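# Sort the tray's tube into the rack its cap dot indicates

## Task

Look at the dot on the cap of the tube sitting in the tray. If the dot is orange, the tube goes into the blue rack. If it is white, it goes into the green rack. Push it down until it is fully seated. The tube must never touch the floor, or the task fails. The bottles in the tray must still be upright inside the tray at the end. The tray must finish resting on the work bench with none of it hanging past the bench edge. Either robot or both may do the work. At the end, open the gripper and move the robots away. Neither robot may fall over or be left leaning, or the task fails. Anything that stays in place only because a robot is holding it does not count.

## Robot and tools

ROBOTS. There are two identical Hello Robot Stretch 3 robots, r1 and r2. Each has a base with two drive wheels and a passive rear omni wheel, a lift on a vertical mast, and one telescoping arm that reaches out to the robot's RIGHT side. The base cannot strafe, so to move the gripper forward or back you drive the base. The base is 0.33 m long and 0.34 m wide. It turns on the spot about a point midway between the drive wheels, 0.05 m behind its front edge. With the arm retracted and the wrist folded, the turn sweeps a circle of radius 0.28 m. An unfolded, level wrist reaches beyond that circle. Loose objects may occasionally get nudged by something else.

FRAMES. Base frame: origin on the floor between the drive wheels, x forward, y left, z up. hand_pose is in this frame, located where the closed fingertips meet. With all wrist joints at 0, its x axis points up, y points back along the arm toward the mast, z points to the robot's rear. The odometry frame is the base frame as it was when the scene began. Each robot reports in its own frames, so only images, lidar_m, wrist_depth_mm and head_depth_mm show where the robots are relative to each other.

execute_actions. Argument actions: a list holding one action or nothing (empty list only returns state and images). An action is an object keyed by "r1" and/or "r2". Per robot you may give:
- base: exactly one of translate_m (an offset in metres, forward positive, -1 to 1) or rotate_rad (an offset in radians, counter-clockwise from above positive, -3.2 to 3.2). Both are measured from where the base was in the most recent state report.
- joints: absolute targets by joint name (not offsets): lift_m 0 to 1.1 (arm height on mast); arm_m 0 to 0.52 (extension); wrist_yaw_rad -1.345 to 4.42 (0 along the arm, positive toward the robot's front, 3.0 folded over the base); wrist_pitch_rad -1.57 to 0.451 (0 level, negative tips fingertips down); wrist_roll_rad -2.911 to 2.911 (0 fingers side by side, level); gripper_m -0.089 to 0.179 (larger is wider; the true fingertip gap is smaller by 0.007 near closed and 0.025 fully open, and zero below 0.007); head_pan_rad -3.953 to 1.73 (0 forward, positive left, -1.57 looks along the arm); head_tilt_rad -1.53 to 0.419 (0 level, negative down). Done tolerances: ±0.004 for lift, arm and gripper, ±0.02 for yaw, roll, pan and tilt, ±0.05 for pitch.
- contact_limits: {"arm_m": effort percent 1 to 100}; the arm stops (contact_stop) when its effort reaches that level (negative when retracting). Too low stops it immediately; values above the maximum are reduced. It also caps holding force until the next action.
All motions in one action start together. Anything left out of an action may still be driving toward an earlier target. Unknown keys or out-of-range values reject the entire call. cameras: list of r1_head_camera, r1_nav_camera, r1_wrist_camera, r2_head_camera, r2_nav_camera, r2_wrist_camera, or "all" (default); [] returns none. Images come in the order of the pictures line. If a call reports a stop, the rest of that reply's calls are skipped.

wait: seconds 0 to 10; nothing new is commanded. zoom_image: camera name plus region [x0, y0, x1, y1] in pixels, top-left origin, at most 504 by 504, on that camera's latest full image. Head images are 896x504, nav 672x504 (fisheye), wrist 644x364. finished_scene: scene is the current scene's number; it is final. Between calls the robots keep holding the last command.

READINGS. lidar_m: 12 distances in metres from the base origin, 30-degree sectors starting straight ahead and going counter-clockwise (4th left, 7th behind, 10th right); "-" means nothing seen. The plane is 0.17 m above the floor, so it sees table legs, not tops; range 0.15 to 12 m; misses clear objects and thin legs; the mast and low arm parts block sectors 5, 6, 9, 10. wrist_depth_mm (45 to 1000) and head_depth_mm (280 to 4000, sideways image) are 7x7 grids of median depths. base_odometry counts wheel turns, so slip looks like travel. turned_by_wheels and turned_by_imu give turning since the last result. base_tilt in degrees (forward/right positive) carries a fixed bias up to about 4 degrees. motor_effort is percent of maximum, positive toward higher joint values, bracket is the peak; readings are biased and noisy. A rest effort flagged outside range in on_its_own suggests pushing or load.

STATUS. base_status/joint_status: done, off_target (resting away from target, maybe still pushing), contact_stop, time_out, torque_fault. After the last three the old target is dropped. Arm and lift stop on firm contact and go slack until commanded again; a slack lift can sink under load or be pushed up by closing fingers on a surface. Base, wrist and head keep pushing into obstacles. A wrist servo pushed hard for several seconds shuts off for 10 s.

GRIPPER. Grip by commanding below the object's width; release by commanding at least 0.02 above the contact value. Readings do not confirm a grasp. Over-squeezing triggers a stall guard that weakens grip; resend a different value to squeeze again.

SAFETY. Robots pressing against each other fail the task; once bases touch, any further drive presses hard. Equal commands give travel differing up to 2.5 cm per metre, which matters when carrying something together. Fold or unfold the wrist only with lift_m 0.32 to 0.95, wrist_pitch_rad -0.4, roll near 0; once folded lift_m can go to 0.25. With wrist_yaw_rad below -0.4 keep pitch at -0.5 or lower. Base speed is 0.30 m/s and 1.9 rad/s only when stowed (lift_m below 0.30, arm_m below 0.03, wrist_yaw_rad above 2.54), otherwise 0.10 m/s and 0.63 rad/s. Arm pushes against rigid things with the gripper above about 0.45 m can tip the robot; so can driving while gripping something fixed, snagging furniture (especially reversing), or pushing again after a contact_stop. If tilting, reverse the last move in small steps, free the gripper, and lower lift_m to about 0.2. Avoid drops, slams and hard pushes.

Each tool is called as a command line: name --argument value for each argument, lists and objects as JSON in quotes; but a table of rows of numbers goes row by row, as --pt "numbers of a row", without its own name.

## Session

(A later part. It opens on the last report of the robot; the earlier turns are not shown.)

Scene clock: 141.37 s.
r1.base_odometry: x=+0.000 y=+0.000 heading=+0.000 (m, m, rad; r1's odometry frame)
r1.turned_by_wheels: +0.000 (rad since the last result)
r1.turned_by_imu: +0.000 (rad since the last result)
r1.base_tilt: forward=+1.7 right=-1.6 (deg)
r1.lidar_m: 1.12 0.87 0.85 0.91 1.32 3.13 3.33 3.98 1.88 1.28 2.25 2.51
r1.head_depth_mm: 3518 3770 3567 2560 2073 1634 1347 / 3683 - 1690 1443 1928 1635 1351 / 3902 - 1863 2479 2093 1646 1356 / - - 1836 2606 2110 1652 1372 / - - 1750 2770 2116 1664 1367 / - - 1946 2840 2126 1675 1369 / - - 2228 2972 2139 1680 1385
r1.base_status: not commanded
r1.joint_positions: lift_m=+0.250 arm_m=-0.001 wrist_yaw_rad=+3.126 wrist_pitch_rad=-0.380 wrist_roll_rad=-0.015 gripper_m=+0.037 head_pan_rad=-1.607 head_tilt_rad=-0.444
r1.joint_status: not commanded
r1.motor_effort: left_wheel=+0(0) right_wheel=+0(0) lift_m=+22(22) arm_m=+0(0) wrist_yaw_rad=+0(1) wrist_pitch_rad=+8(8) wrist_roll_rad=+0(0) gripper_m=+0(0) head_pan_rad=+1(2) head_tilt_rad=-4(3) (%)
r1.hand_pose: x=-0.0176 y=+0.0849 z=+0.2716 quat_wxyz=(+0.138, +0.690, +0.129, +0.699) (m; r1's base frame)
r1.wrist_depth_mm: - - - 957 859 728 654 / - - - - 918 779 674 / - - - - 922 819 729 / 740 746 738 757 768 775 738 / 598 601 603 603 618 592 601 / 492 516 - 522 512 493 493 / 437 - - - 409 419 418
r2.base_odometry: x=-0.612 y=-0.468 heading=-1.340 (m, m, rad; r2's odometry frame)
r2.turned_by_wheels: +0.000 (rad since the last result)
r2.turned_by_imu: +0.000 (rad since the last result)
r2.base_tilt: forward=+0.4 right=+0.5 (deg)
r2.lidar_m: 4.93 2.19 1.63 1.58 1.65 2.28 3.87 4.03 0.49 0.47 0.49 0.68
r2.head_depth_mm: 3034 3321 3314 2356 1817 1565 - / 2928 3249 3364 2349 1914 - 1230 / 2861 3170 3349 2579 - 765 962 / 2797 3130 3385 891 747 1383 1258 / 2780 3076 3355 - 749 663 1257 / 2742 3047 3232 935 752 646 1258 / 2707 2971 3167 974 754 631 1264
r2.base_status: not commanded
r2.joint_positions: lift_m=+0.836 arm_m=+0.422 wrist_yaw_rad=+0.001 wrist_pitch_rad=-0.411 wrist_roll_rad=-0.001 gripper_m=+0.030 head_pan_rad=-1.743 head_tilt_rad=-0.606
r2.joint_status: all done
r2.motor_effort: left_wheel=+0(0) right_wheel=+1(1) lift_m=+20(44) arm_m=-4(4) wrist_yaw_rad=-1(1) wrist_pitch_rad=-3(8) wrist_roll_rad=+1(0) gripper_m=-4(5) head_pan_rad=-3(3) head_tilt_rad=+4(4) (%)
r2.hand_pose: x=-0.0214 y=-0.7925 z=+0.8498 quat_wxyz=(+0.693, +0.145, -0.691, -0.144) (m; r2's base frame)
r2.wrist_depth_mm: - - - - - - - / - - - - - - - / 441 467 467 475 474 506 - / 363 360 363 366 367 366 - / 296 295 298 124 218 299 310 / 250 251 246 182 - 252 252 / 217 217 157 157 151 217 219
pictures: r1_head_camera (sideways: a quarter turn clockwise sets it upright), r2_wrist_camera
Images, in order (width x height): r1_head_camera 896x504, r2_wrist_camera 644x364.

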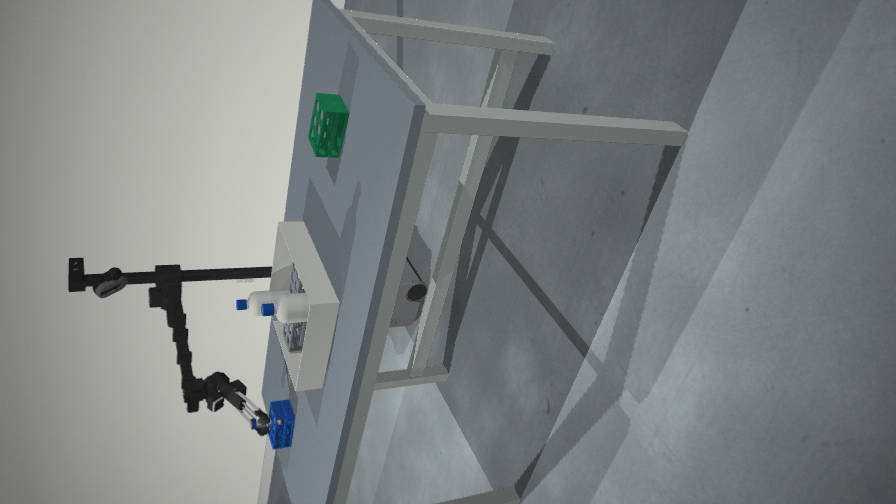

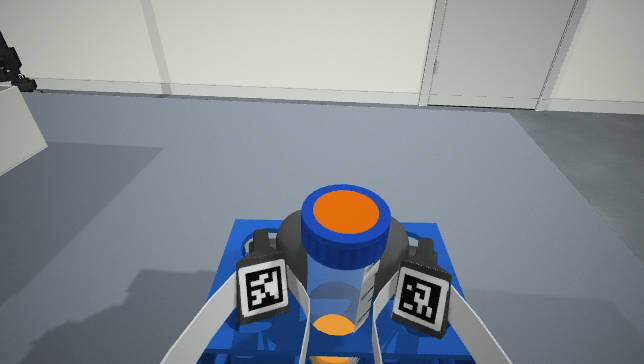

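execute_actions --actions '[{"r2":{"joints":{"gripper_m":0.08,"lift_m":0.845}}}]' --cameras '[]'

execute_actions --actions '[{"r2":{"joints":{"arm_m":0.1,"lift_m":0.87}}}]' --cameras '["r2_wrist_camera"]'

finished_scene --scene 1

Scene clock: 147.87 s.
r1.base_odometry: x=+0.000 y=+0.000 heading=+0.000 (m, m, rad; r1's odometry frame)
r1.turned_by_wheels: +0.000 (rad since the last result)
r1.turned_by_imu: -0.001 (rad since the last result)
r1.base_tilt: forward=+1.7 right=-1.5 (deg)
r1.lidar_m: 1.12 0.87 0.85 0.91 1.33 3.13 3.34 3.96 1.88 1.28 2.25 2.51
r1.head_depth_mm: 3507 3779 3552 2578 2076 1634 1347 / 3725 - 1688 1436 1938 1639 1356 / 3933 - 1870 2480 2093 1647 1358 / - - 1826 2604 2100 1655 1360 / - - 1748 2786 2119 1666 1375 / - - 1929 2852 2128 1672 1368 / - - 2215 2962 2133 1676 1379
r1.base_status: not commanded
r1.joint_positions: lift_m=+0.250 arm_m=-0.001 wrist_yaw_rad=+3.126 wrist_pitch_rad=-0.380 wrist_roll_rad=-0.015 gripper_m=+0.037 head_pan_rad=-1.607 head_tilt_rad=-0.444
r1.joint_status: not commanded
r1.motor_effort: left_wheel=+0(0) right_wheel=+0(1) lift_m=+23(23) arm_m=+0(0) wrist_yaw_rad=+1(0) wrist_pitch_rad=+8(8) wrist_roll_rad=+0(0) gripper_m=+0(0) head_pan_rad=+1(1) head_tilt_rad=-4(4) (%)
r1.hand_pose: x=-0.0176 y=+0.0849 z=+0.2716 quat_wxyz=(+0.138, +0.690, +0.129, +0.699) (m; r1's base frame)
r1.wrist_depth_mm: - - - - 846 739 646 / - - - - 904 770 696 / - - - - 939 811 736 / 748 776 771 765 766 766 721 / 601 599 605 606 621 595 609 / 493 515 - 520 504 496 495 / 431 - - - 409 424 417
r2.base_odometry: x=-0.612 y=-0.468 heading=-1.340 (m, m, rad; r2's odometry frame)
r2.turned_by_wheels: +0.000 (rad since the last result)
r2.turned_by_imu: -0.001 (rad since the last result)
r2.base_tilt: forward=+0.4 right=+0.5 (deg)
r2.lidar_m: 4.92 2.20 1.62 1.58 1.65 2.29 3.86 4.06 0.48 0.47 0.49 0.68
r2.head_depth_mm: 3008 3331 3343 2339 1810 - - / 2923 3259 3320 2362 1953 - 1223 / 2885 3144 3362 2571 701 767 959 / 2821 3120 3360 893 746 1377 1258 / 2790 3079 3356 885 749 662 1261 / 2721 3005 3233 933 751 645 1267 / 2693 2957 3185 974 754 631 1264
r2.base_status: not commanded
r2.joint_positions: lift_m=+0.845 arm_m=+0.422 wrist_yaw_rad=+0.001 wrist_pitch_rad=-0.429 wrist_roll_rad=-0.001 gripper_m=+0.080 head_pan_rad=-1.743 head_tilt_rad=-0.606
r2.joint_status: all done
r2.motor_effort: left_wheel=-1(1) right_wheel=+1(1) lift_m=+49(50) arm_m=-3(4) wrist_yaw_rad=-1(1) wrist_pitch_rad=+7(7) wrist_roll_rad=+0(0) gripper_m=+0(81) head_pan_rad=-3(3) head_tilt_rad=+3(4) (%)
r2.hand_pose: x=-0.0214 y=-0.7902 z=+0.8547 quat_wxyz=(+0.692, +0.151, -0.690, -0.151) (m; r2's base frame)
r2.wrist_depth_mm: - - - - - - - / - - - - - - - / 440 470 468 470 467 493 - / 362 364 366 363 366 367 - / 299 301 310 131 261 303 312 / 253 255 - 187 188 255 258 / 221 222 176 162 165 217 221
pictures: none
No camera images: the call's "cameras" was empty. Leave "cameras" out to get every camera's image.

Scene clock: 151.47 s.
r1.base_odometry: x=+0.000 y=+0.000 heading=+0.000 (m, m, rad; r1's odometry frame)
r1.turned_by_wheels: +0.000 (rad since the last result)
r1.turned_by_imu: -0.001 (rad since the last result)
r1.base_tilt: forward=+1.7 right=-1.5 (deg)
r1.lidar_m: 1.12 0.87 0.85 0.91 1.32 3.13 3.35 3.96 1.88 1.27 2.25 2.52
r1.head_depth_mm: 3550 3802 3548 2561 2070 1634 1343 / 3700 - 1689 1435 1938 1644 1354 / 3952 - 1868 2475 2101 1654 1362 / - - 1831 2611 2112 1653 1362 / - - 1752 2757 2110 1667 1367 / - - 1930 2868 2129 1673 1377 / - - 2209 2958 2140 1676 1378
r1.base_status: not commanded
r1.joint_positions: lift_m=+0.250 arm_m=-0.001 wrist_yaw_rad=+3.126 wrist_pitch_rad=-0.380 wrist_roll_rad=-0.015 gripper_m=+0.037 head_pan_rad=-1.607 head_tilt_rad=-0.444
r1.joint_status: not commanded
r1.motor_effort: left_wheel=+0(0) right_wheel=+0(1) lift_m=+22(23) arm_m=+0(0) wrist_yaw_rad=+0(1) wrist_pitch_rad=+8(8) wrist_roll_rad=+0(0) gripper_m=+0(0) head_pan_rad=+2(2) head_tilt_rad=-4(4) (%)
r1.hand_pose: x=-0.0176 y=+0.0849 z=+0.2716 quat_wxyz=(+0.138, +0.690, +0.129, +0.699) (m; r1's base frame)
r1.wrist_depth_mm: - - - 988 865 742 637 / - - - - 876 791 692 / - - - - 921 833 718 / 767 768 766 765 764 751 731 / 611 594 598 598 615 605 578 / 494 510 - 528 515 491 498 / 428 - - - 413 413 424
r2.base_odometry: x=-0.612 y=-0.468 heading=-1.340 (m, m, rad; r2's odometry frame)
r2.turned_by_wheels: +0.000 (rad since the last result)
r2.turned_by_imu: -0.001 (rad since the last result)
r2.base_tilt: forward=+0.4 right=+0.5 (deg)
r2.lidar_m: 4.92 2.19 1.63 1.58 1.64 2.29 3.86 4.04 0.48 0.47 0.49 0.68
r2.head_depth_mm: 3009 3362 3304 2356 1866 - - / 2930 3247 3327 2346 - - 1253 / 2883 3231 3322 2173 - - 962 / 2832 3115 3328 965 - - 1233 / 2811 3096 3288 894 - - 1239 / 2753 3045 3187 932 776 647 1269 / 2685 2957 3184 976 754 647 1267
r2.base_status: not commanded
r2.joint_positions: lift_m=+0.870 arm_m=+0.100 wrist_yaw_rad=+0.001 wrist_pitch_rad=-0.431 wrist_roll_rad=-0.001 gripper_m=+0.080 head_pan_rad=-1.743 head_tilt_rad=-0.606
r2.joint_status: all done
r2.motor_effort: left_wheel=-1(1) right_wheel=+1(1) lift_m=+50(51) arm_m=-4(5) wrist_yaw_rad=-1(1) wrist_pitch_rad=+7(8) wrist_roll_rad=+0(0) gripper_m=+0(0) head_pan_rad=-3(3) head_tilt_rad=+3(4) (%)
r2.hand_pose: x=-0.0214 y=-0.4681 z=+0.8794 quat_wxyz=(+0.691, +0.152, -0.690, -0.151) (m; r2's base frame)
r2.wrist_depth_mm: - - - - - - - / 526 629 720 666 727 - - / 448 518 526 475 501 - - / 409 410 412 412 412 414 - / 338 338 351 336 346 337 - / 286 286 - 286 288 288 297 / 249 249 249 249 251 243 251
pictures: r2_wrist_camera
Images, in order (width x height): r2_wrist_camera 644x364.

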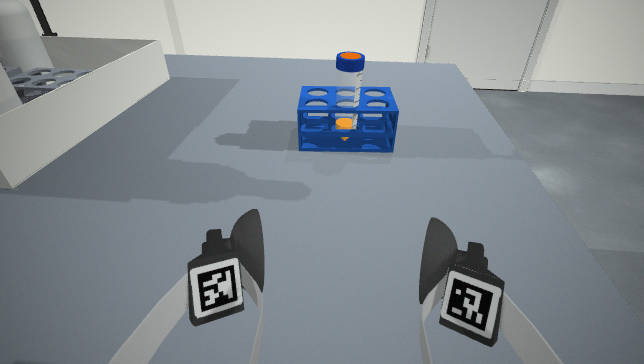

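The scene is finished: the task was done.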